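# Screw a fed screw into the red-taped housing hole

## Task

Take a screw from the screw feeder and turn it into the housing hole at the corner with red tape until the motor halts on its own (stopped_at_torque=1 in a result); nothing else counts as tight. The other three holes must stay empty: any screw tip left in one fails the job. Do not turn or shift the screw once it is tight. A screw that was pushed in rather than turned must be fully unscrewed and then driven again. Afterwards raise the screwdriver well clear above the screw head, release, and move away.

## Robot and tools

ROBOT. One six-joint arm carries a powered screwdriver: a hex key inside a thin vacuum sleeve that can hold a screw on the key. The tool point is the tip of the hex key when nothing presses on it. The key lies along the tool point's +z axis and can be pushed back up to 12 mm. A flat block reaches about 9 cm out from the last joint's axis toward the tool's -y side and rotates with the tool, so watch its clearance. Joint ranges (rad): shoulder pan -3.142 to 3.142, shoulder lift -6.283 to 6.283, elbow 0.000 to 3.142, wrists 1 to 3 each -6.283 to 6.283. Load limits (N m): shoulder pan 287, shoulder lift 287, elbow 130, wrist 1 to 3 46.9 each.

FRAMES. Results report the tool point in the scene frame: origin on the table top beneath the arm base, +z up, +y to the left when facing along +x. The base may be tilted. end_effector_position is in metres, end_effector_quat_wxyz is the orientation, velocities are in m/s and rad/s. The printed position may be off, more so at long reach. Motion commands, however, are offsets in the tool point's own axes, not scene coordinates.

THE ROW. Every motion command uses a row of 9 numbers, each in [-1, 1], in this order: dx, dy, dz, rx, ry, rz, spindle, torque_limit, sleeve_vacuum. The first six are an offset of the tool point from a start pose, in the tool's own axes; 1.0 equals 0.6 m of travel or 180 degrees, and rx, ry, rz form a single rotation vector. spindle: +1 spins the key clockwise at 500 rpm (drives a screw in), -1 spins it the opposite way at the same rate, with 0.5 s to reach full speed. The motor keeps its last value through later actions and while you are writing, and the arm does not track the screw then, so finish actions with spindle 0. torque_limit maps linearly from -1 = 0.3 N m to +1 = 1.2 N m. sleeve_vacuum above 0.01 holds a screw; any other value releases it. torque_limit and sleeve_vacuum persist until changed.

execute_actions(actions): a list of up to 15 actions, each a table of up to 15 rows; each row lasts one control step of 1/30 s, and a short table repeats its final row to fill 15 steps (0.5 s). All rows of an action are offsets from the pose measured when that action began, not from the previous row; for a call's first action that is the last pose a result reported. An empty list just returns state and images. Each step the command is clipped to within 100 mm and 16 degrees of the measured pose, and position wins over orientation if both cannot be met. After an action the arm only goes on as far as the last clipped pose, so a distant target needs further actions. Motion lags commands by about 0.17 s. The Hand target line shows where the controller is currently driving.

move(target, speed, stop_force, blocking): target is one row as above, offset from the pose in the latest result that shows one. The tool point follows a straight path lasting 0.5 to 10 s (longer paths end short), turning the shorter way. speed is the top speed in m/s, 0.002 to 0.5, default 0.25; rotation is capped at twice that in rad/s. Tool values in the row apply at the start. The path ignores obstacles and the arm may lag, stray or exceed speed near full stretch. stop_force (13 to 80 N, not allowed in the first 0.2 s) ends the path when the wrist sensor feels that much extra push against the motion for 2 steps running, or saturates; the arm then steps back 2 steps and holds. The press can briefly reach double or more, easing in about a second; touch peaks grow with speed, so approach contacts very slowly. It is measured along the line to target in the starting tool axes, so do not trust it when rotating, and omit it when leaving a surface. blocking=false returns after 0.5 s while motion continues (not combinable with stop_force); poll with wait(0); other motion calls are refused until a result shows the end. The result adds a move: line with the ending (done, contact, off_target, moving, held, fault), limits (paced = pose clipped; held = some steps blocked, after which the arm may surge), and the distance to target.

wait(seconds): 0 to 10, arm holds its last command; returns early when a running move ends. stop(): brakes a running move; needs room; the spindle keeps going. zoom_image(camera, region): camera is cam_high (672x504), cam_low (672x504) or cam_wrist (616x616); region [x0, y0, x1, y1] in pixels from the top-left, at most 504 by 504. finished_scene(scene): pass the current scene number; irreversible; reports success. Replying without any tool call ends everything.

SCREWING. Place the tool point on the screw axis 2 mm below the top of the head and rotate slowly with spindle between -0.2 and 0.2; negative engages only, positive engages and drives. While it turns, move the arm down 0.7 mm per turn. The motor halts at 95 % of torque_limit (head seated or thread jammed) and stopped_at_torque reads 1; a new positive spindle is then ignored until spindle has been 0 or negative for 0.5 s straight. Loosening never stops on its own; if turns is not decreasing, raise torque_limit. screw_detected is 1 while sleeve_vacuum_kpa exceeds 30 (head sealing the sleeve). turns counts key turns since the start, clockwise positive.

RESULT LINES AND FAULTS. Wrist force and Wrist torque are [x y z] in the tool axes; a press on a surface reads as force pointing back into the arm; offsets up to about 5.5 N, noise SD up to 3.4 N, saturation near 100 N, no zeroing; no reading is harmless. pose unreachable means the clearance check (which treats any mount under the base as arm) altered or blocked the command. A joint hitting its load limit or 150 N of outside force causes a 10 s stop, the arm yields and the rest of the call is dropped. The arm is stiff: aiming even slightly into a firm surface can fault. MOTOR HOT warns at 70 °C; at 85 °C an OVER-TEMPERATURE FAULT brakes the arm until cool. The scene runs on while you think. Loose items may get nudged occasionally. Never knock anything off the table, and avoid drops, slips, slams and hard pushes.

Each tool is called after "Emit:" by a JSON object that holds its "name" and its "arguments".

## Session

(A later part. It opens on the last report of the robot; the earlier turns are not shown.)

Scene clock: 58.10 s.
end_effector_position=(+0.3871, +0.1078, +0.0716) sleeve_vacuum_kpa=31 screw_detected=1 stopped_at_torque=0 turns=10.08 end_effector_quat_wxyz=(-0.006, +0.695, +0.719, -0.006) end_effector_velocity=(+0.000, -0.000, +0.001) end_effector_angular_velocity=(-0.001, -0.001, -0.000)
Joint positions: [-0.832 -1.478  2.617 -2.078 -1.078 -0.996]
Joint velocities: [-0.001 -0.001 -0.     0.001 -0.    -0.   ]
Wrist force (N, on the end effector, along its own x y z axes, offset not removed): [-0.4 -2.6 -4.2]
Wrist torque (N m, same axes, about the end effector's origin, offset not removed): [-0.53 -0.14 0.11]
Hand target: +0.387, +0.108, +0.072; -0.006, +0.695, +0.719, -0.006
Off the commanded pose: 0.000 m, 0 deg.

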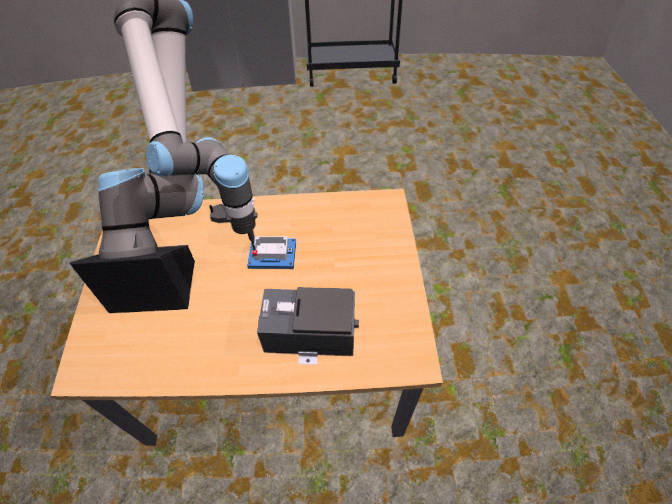

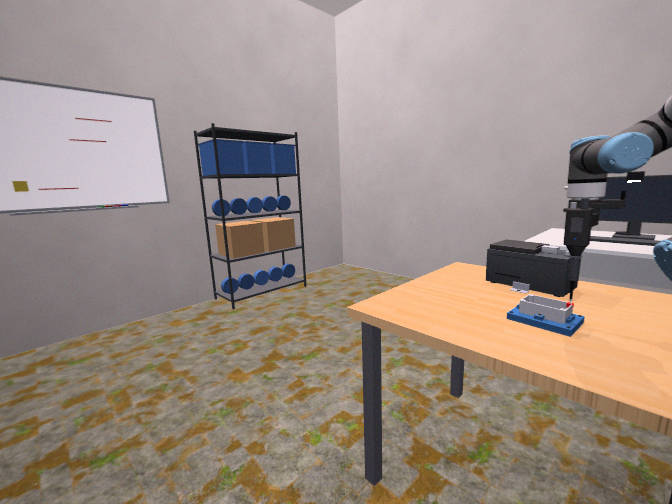

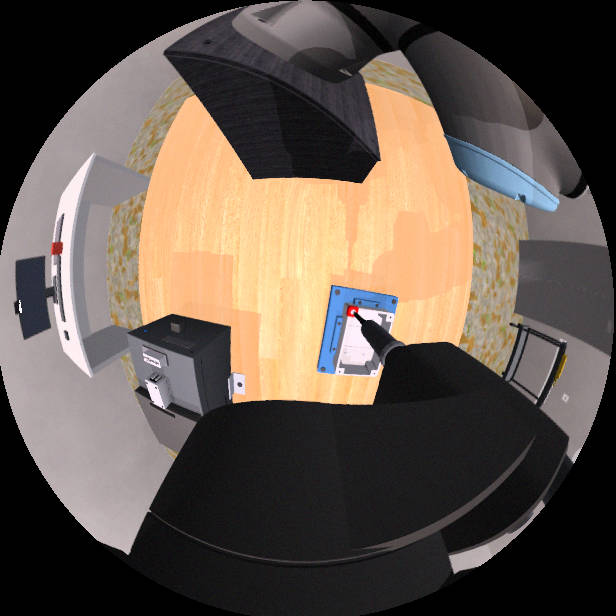

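Emit:
{"name": "execute_actions", "arguments": {"actions": [[[0,0.001,0,0,0,0,0,-0.55,1]],[[0,0,0,0,0,0,0,-0.55,1]]]}}

Emit:
{"name": "zoom_image", "arguments": {"camera": "cam_low", "region": [540,270,600,320]}}

Emit:
{"name": "zoom_image", "arguments": {"camera": "cam_high", "region": [240,230,270,260]}}

Scene clock: 61.13 s.
end_effector_position=(+0.3877, +0.1079, +0.0716) sleeve_vacuum_kpa=29 screw_detected=0 stopped_at_torque=0 turns=10.08 end_effector_quat_wxyz=(-0.006, +0.695, +0.719, -0.006) end_effector_velocity=(-0.001, +0.000, -0.001) end_effector_angular_velocity=(+0.000, +0.002, +0.001)
Joint positions: [-0.831 -1.477  2.616 -2.079 -1.078 -0.995]
Joint velocities: [ 0.001  0.001  0.001 -0.001 -0.    -0.   ]
Wrist force (N, on the end effector, along its own x y z axes, offset not removed): [1.6 -4.8 -1.2]
Wrist torque (N m, same axes, about the end effector's origin, offset not removed): [-0.52 -0.64 0.08]
Hand target: +0.388, +0.108, +0.072; -0.006, +0.695, +0.719, -0.006
Off the commanded pose: 0.000 m, 0 deg.

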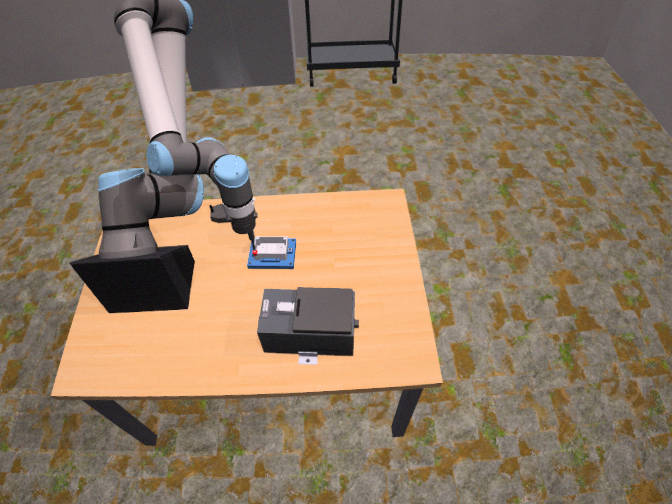

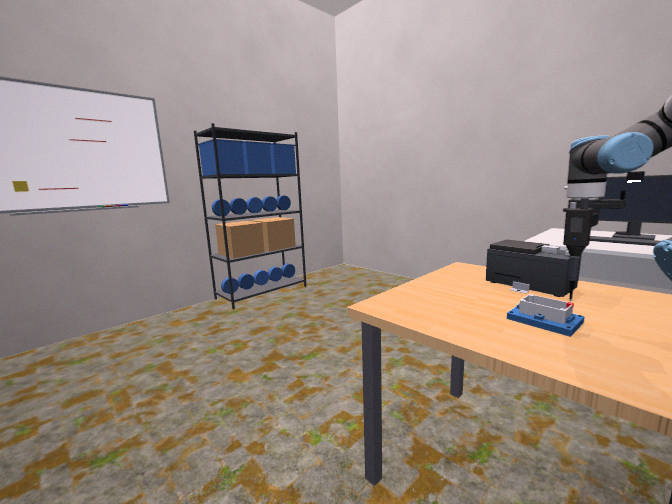

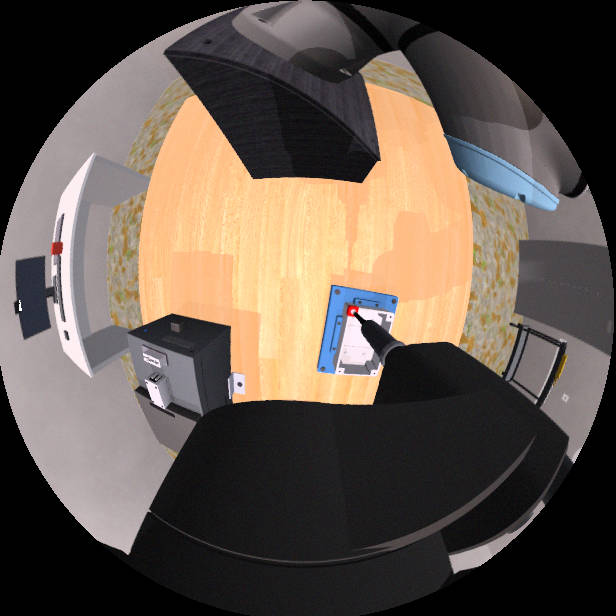

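Region (540, 270, 600, 320) of cam_low's 672x504 image, scaled by 8.400, with more detail than that image has.

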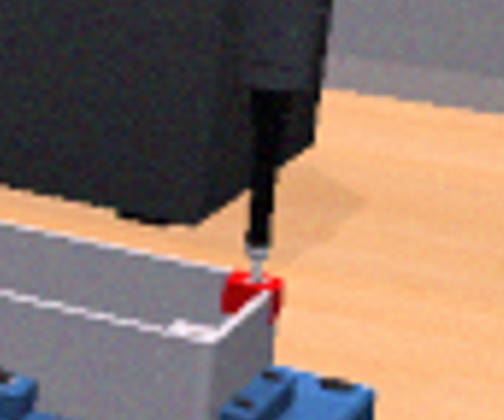

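Region (240, 230, 270, 260) of cam_high's 672x504 image, scaled by 16.800, with more detail than that image has.

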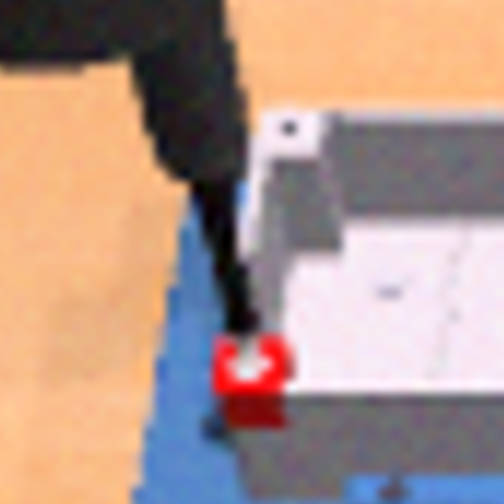

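Emit:
{"name": "execute_actions", "arguments": {"actions": [[[0.0009,-0.0013,0,0,0,0,0,-0.55,1]],[[0,0,0,0,0,0,0,-0.55,1]]]}}

Emit:
{"name": "zoom_image", "arguments": {"camera": "cam_low", "region": [540,270,600,320]}}

Emit:
{"name": "zoom_image", "arguments": {"camera": "cam_wrist", "region": [342,302,362,320]}}

Scene clock: 65.10 s.
end_effector_position=(+0.3869, +0.1084, +0.0716) sleeve_vacuum_kpa=28 screw_detected=0 stopped_at_torque=0 turns=10.08 end_effector_quat_wxyz=(-0.006, +0.695, +0.719, -0.006) end_effector_velocity=(+0.001, -0.001, +0.001) end_effector_angular_velocity=(-0.001, -0.001, +0.001)
Joint positions: [-0.832 -1.479  2.617 -2.077 -1.078 -0.996]
Joint velocities: [-0.     0.002 -0.002 -0.001  0.    -0.   ]
Wrist force (N, on the end effector, along its own x y z axes, offset not removed): [-2.4 -0.6 -2.6]
Wrist torque (N m, same axes, about the end effector's origin, offset not removed): [-0.23 -0.13 0.04]
Hand target: +0.387, +0.108, +0.072; -0.006, +0.695, +0.719, -0.006
Off the commanded pose: 0.000 m, 0 deg.

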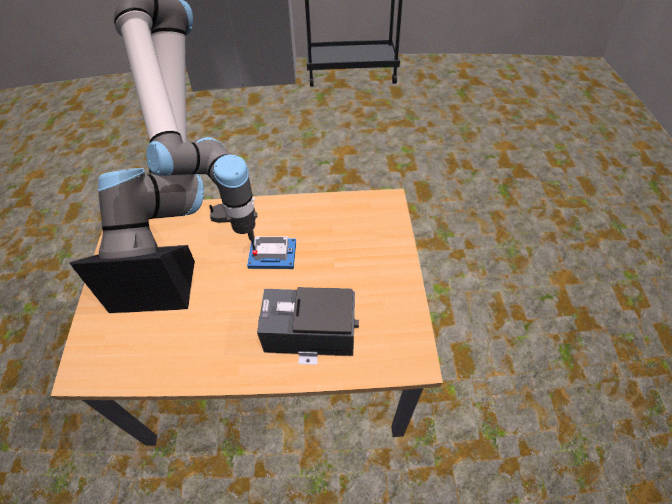

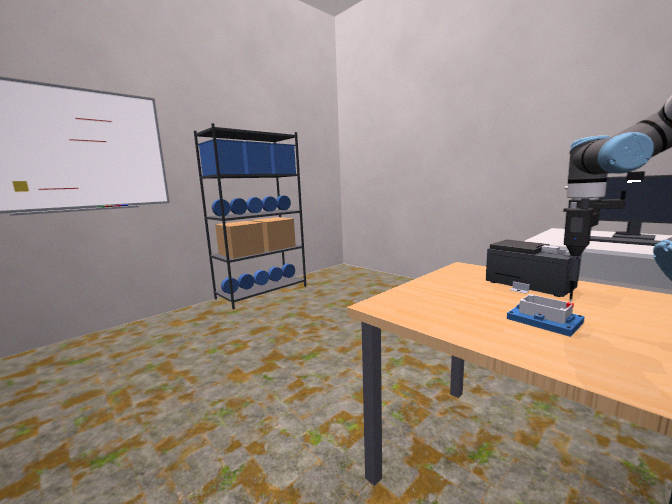

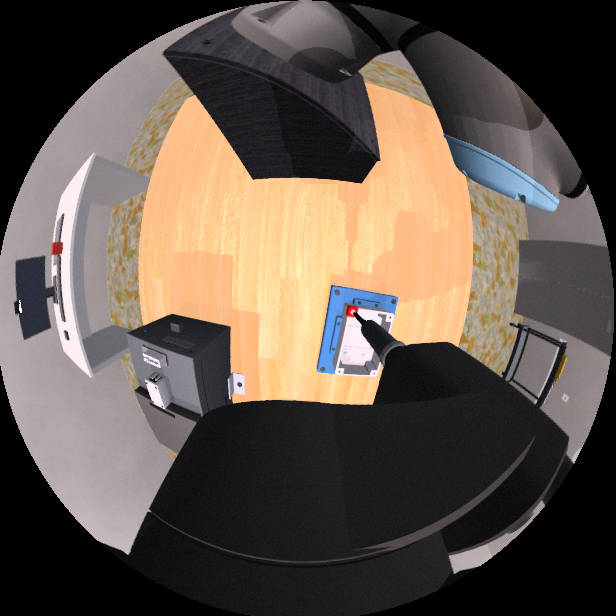

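Region (540, 270, 600, 320) of cam_low's 672x504 image, scaled by 8.400, with more detail than that image has.

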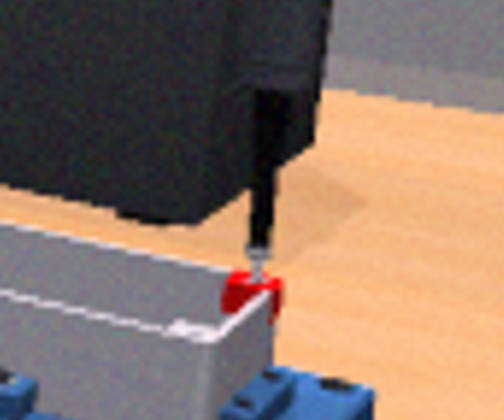

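Region (342, 302, 362, 320) of cam_wrist's 616x616 image, scaled by 25.200, with more detail than that image has; it fills the top 454 rows of this view, and the rest is white.

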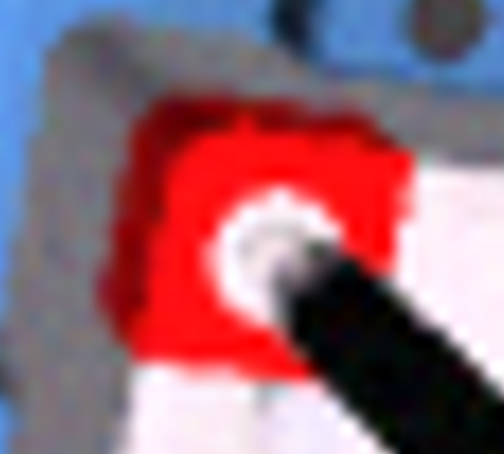

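Emit:
{"name": "execute_actions", "arguments": {"actions": [[[-0.0005,0.0005,0.002,0,0,0,0.1,-0.55,1]],[[0,0,0.002,0,0,0,0.15,-0.55,1]],[[0,0,0.002,0,0,0,0.15,-0.55,1]],[[0,0,0.001,0,0,0,0.2,-0.55,1]],[[0,0,0.001,0,0,0,0.2,-0.55,1]],[[0,0,0.001,0,0,0,0.2,-0.55,1]],[[0,0,0,0,0,0,0,-0.55,1]]]}}

Emit:
{"name": "zoom_image", "arguments": {"camera": "cam_low", "region": [540,270,600,320]}}

Emit:
{"name": "zoom_image", "arguments": {"camera": "cam_wrist", "region": [342,302,362,320]}}

Scene clock: 70.73 s.
end_effector_position=(+0.3871, +0.1081, +0.0662) sleeve_vacuum_kpa=39 screw_detected=1 stopped_at_torque=0 turns=14.23 end_effector_quat_wxyz=(-0.006, +0.695, +0.719, -0.006) end_effector_velocity=(+0.000, -0.000, +0.000) end_effector_angular_velocity=(-0.000, -0.000, +0.000)
Joint positions: [-0.825 -1.468  2.622 -2.096 -1.074 -0.989]
Joint velocities: [-0.    -0.001 -0.001  0.001  0.    -0.   ]
Wrist force (N, on the end effector, along its own x y z axes, offset not removed): [-5.5 -7.1 -3.8]
Wrist torque (N m, same axes, about the end effector's origin, offset not removed): [-0.84 0.10 0.13]
Hand target: +0.387, +0.108, +0.066; -0.006, +0.695, +0.719, -0.006
Off the commanded pose: 0.000 m, 0 deg.

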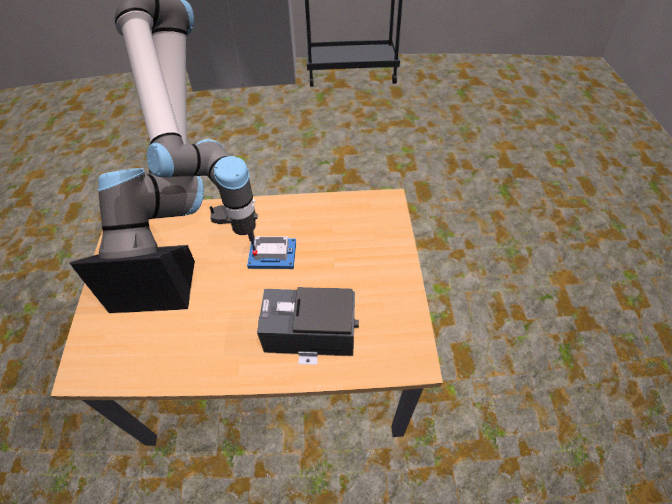

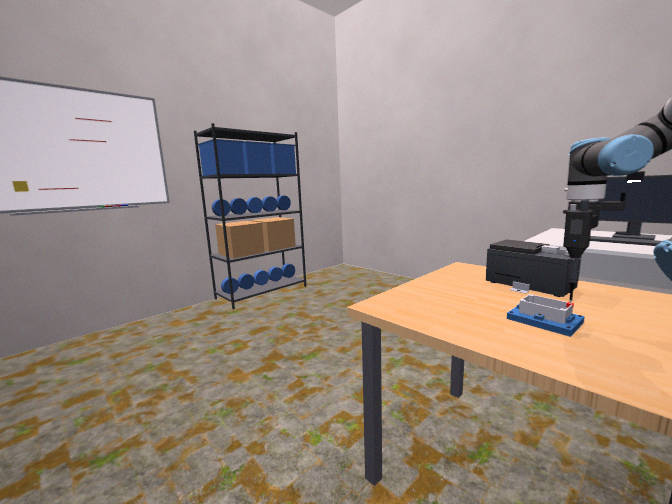

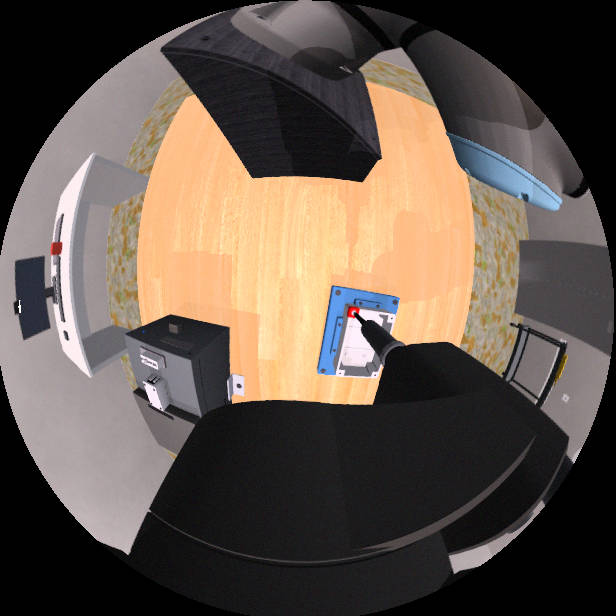

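Region (540, 270, 600, 320) of cam_low's 672x504 image, scaled by 8.400, with more detail than that image has.

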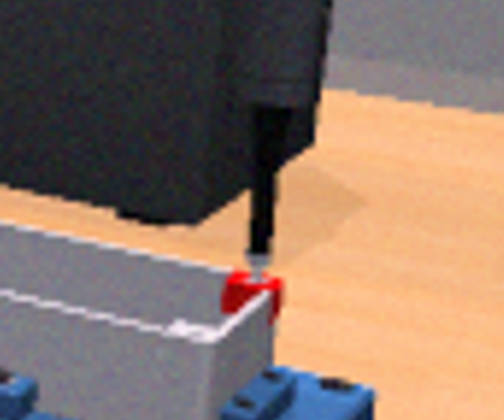

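Region (342, 302, 362, 320) of cam_wrist's 616x616 image, scaled by 25.200, with more detail than that image has; it fills the top 454 rows of this view, and the rest is white.

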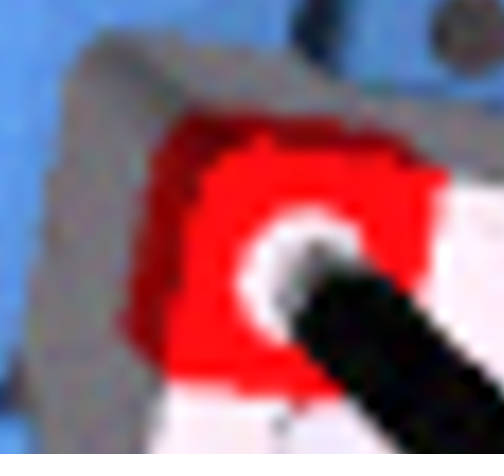

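Emit:
{"name": "execute_actions", "arguments": {"actions": [[[-0.0005,-0.0005,0.001,0,0,0,0.2,-0.55,1]],[[0,0,0.001,0,0,0,0.2,-0.55,1]],[[0,0,0.001,0,0,0,0.2,-0.55,1]],[[0,0,0.001,0,0,0,0.2,-0.55,1]],[[0,0,0.001,0,0,0,0.2,-0.55,1]],[[0,0,0.001,0,0,0,0.2,-0.55,1]],[[0,0,0.001,0,0,0,0.2,-0.55,1]],[[0,0,0,0,0,0,0,-0.55,1]]]}}

Emit:
{"name": "zoom_image", "arguments": {"camera": "cam_low", "region": [540,270,600,320]}}

Scene clock: 75.70 s.
end_effector_position=(+0.3868, +0.1078, +0.0620) sleeve_vacuum_kpa=38 screw_detected=1 stopped_at_torque=0 turns=20.01 end_effector_quat_wxyz=(-0.006, +0.695, +0.719, -0.006) end_effector_velocity=(+0.000, +0.000, +0.000) end_effector_angular_velocity=(+0.001, +0.001, +0.001)
Joint positions: [-0.821 -1.46   2.626 -2.11  -1.072 -0.985]
Joint velocities: [ 0.001 -0.    -0.001  0.002  0.    -0.   ]
Wrist force (N, on the end effector, along its own x y z axes, offset not removed): [-2.6 -5.0 -4.4]
Wrist torque (N m, same axes, about the end effector's origin, offset not removed): [-0.79 -0.30 0.20]
Hand target: +0.387, +0.108, +0.062; -0.006, +0.695, +0.719, -0.006
Off the commanded pose: 0.000 m, 0 deg.

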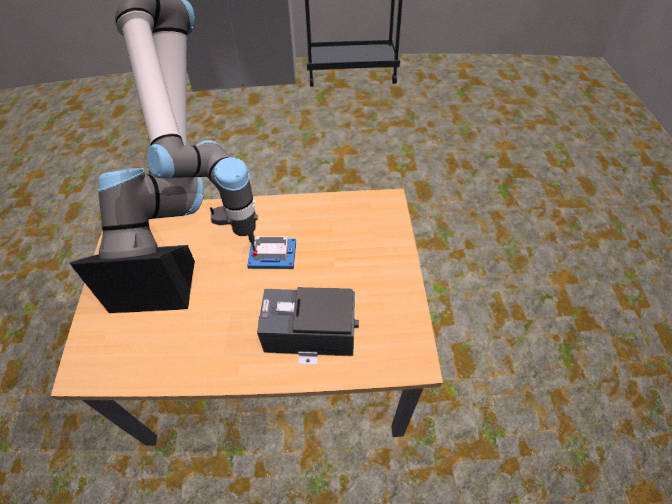

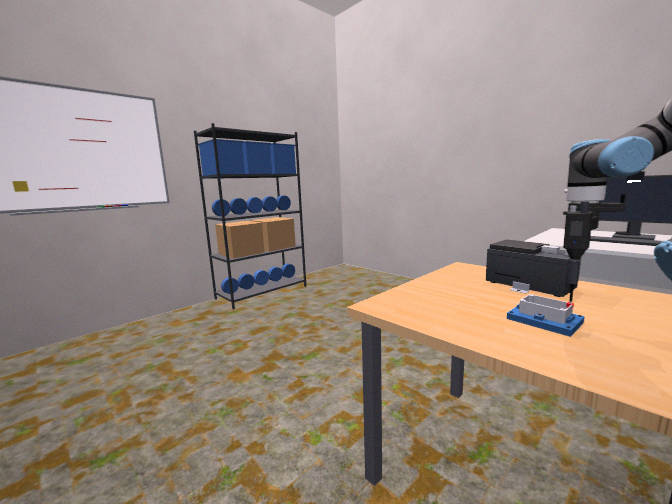

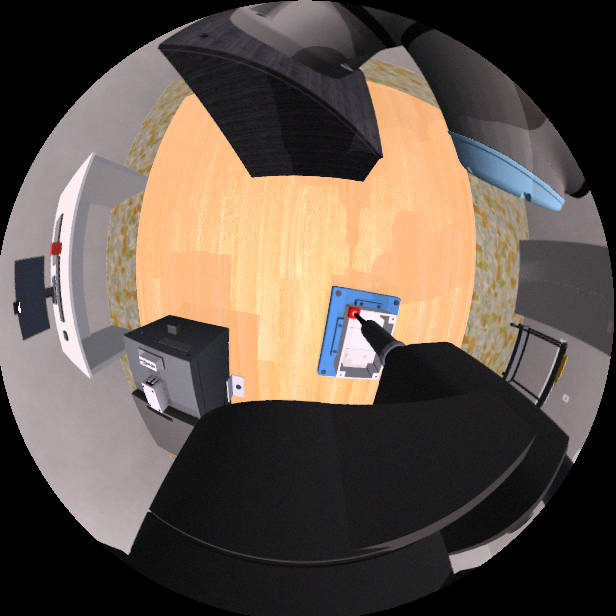

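Region (540, 270, 600, 320) of cam_low's 672x504 image, scaled by 8.400, with more detail than that image has.

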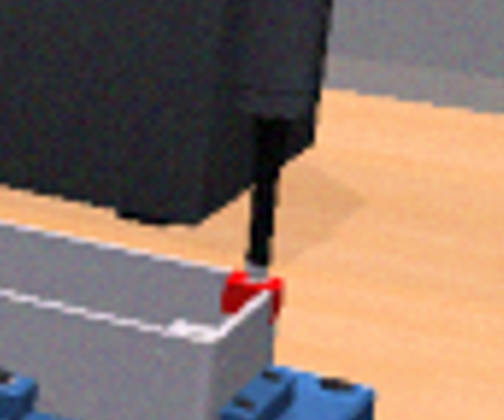

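Emit:
{"name": "execute_actions", "arguments": {"actions": [[[0,0,0.001,0,0,0,0.2,-0.55,1]],[[0,0,0.001,0,0,0,0.2,-0.55,1]],[[0,0,0.001,0,0,0,0.2,-0.55,1]],[[0,0,0.001,0,0,0,0.2,-0.55,1]],[[0,0,0.001,0,0,0,0.2,-0.55,1]],[[0,0,0.001,0,0,0,0.2,-0.55,1]],[[0,0,0,0,0,0,0,-0.55,1]]]}}

Emit:
{"name": "zoom_image", "arguments": {"camera": "cam_low", "region": [540,270,600,320]}}

Scene clock: 80.00 s.
end_effector_position=(+0.3867, +0.1078, +0.0584) sleeve_vacuum_kpa=37 screw_detected=1 stopped_at_torque=1 turns=23.27 end_effector_quat_wxyz=(-0.006, +0.695, +0.719, -0.006) end_effector_velocity=(+0.001, -0.000, +0.000) end_effector_angular_velocity=(-0.000, +0.001, +0.001)
Joint positions: [-0.816 -1.453  2.63  -2.122 -1.069 -0.981]
Joint velocities: [ 0.002  0.001 -0.002  0.001  0.     0.   ]
Wrist force (N, on the end effector, along its own x y z axes, offset not removed): [-2.3 -4.5 -5.5]
Wrist torque (N m, same axes, about the end effector's origin, offset not removed): [-0.70 -0.42 0.10]
Hand target: +0.387, +0.108, +0.058; -0.006, +0.695, +0.719, -0.006
Off the commanded pose: 0.000 m, 0 deg.

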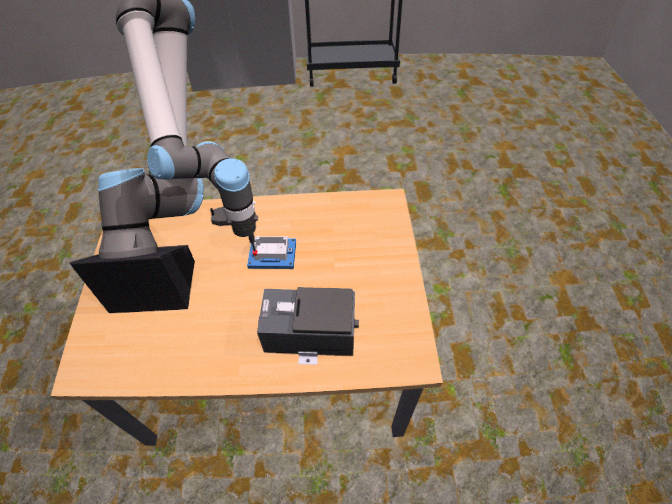

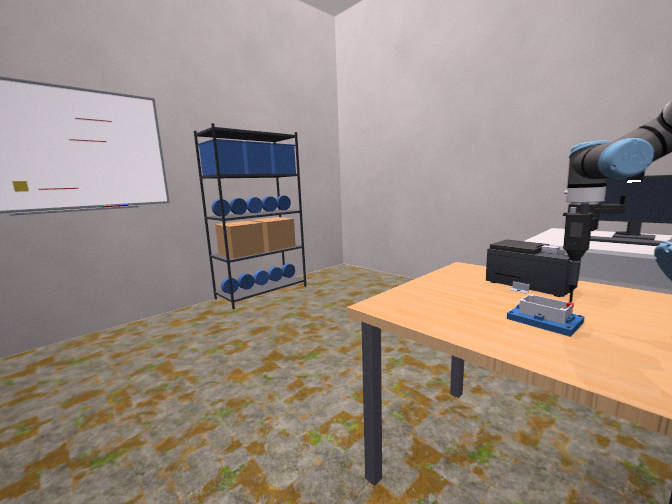

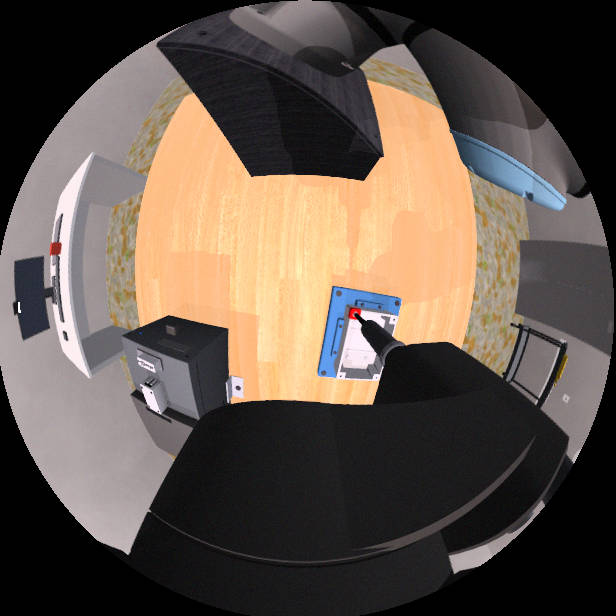

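Region (540, 270, 600, 320) of cam_low's 672x504 image, scaled by 8.400, with more detail than that image has.

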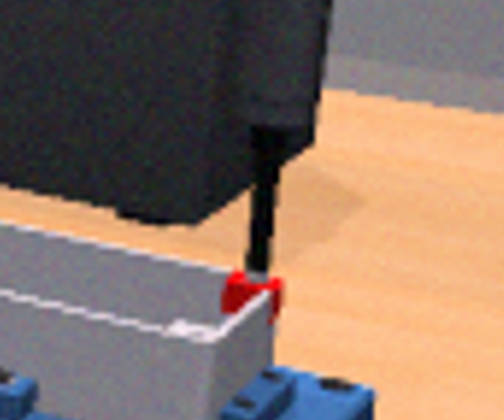

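Emit:
{"name": "execute_actions", "arguments": {"actions": [[[0,0,0,0,0,0,0,-0.55,0]]]}}

Emit:
{"name": "move", "arguments": {"target": [0,0,-0.15,0,0,0,0,-0.55,0], "speed": 0.1}}

Emit:
{"name": "zoom_image", "arguments": {"camera": "cam_low", "region": [540,270,600,320]}}

Scene clock: 81.23 s.
end_effector_position=(+0.3867, +0.1078, +0.0584) sleeve_vacuum_kpa=0 screw_detected=0 stopped_at_torque=1 turns=23.27 end_effector_quat_wxyz=(-0.006, +0.695, +0.719, -0.006) end_effector_velocity=(-0.000, +0.000, -0.000) end_effector_angular_velocity=(+0.001, +0.000, -0.001)
Joint positions: [-0.816 -1.453  2.63  -2.122 -1.069 -0.981]
Joint velocities: [-0.001 -0.     0.001  0.001 -0.     0.   ]
Wrist force (N, on the end effector, along its own x y z axes, offset not removed): [-3.3 -5.9 -4.3]
Wrist torque (N m, same axes, about the end effector's origin, offset not removed): [-1.03 -0.11 0.18]
Hand target: +0.387, +0.108, +0.058; -0.006, +0.695, +0.719, -0.006
Off the commanded pose: 0.000 m, 0 deg.

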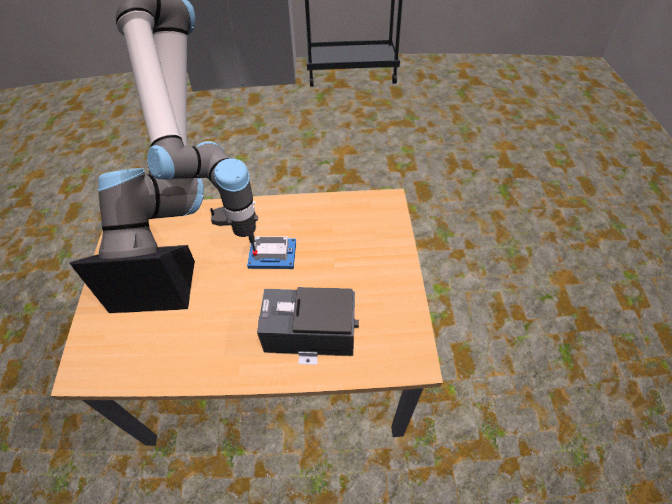

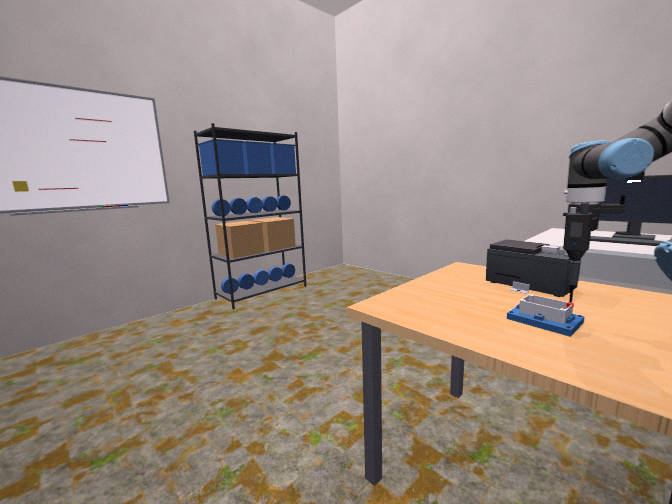

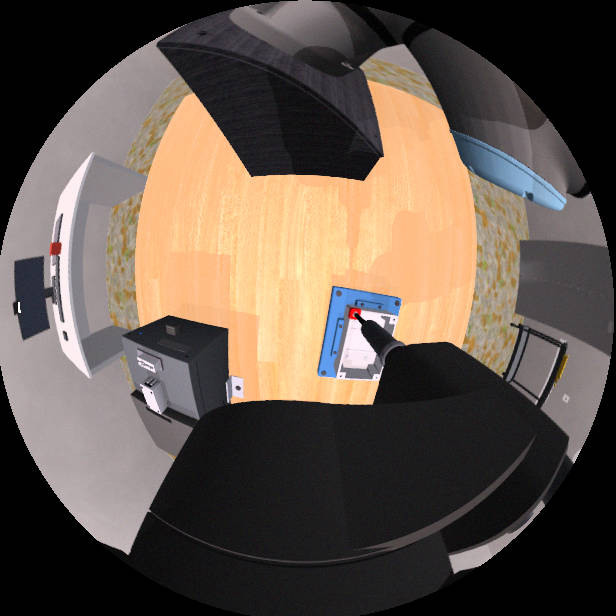

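Scene clock: 82.57 s.
end_effector_position=(+0.3882, +0.1078, +0.1483) sleeve_vacuum_kpa=0 screw_detected=0 stopped_at_torque=1 turns=23.27 end_effector_quat_wxyz=(-0.006, +0.695, +0.719, -0.006) end_effector_velocity=(+0.000, -0.000, +0.002) end_effector_angular_velocity=(-0.000, -0.001, +0.000)
Joint positions: [-0.918 -1.585  2.532 -1.852 -1.13  -1.072]
Joint velocities: [-0.002 -0.002 -0.002  0.004 -0.001 -0.002]
Wrist force (N, on the end effector, along its own x y z axes, offset not removed): [4.1 -1.7 2.8]
Wrist torque (N m, same axes, about the end effector's origin, offset not removed): [-0.44 -0.87 0.06]
Hand target: +0.388, +0.108, +0.148; -0.006, +0.695, +0.719, -0.006
Off the commanded pose: 0.000 m, 0 deg.
move: done

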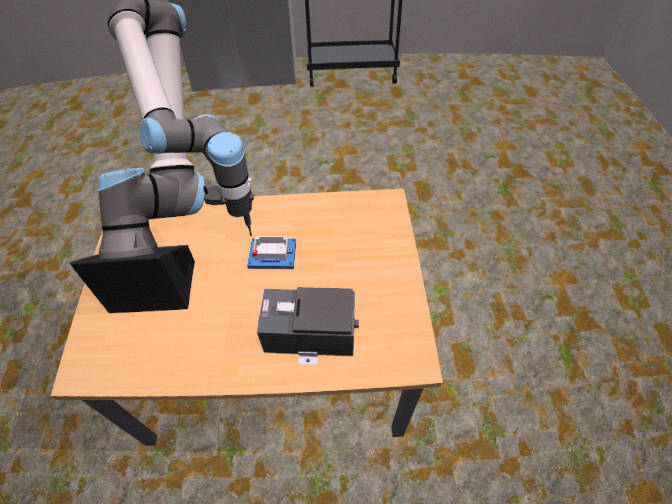

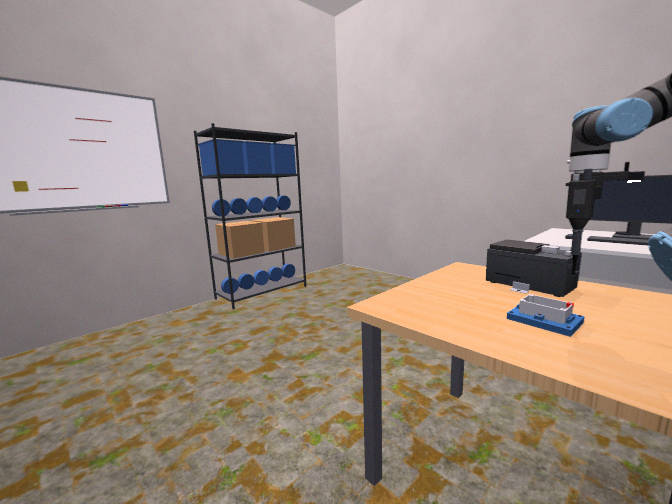

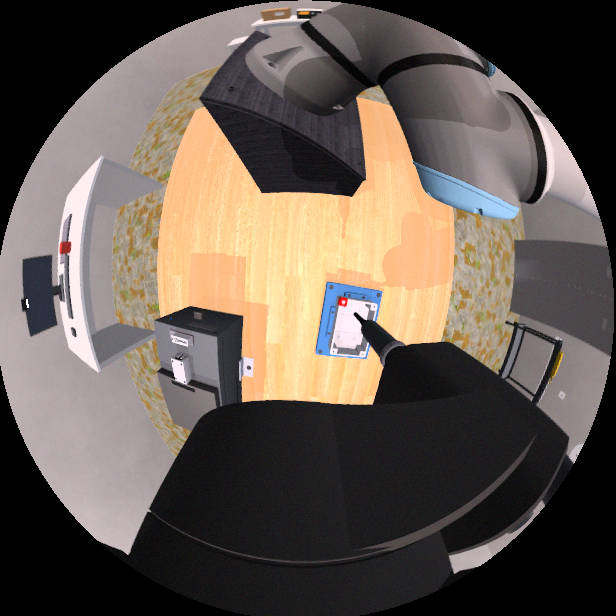

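Region (540, 270, 600, 320) of cam_low's 672x504 image, scaled by 8.400, with more detail than that image has.

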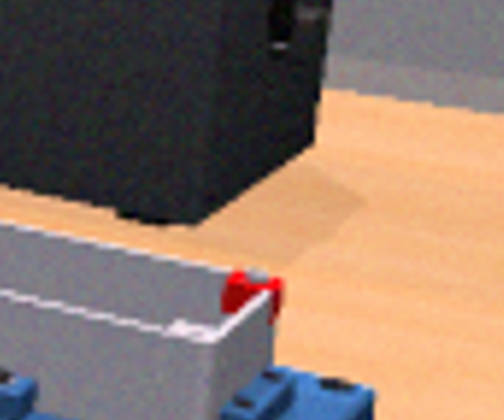

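Emit:
{"name": "finished_scene", "arguments": {"scene": 2}}

The scene is finished: the task was done.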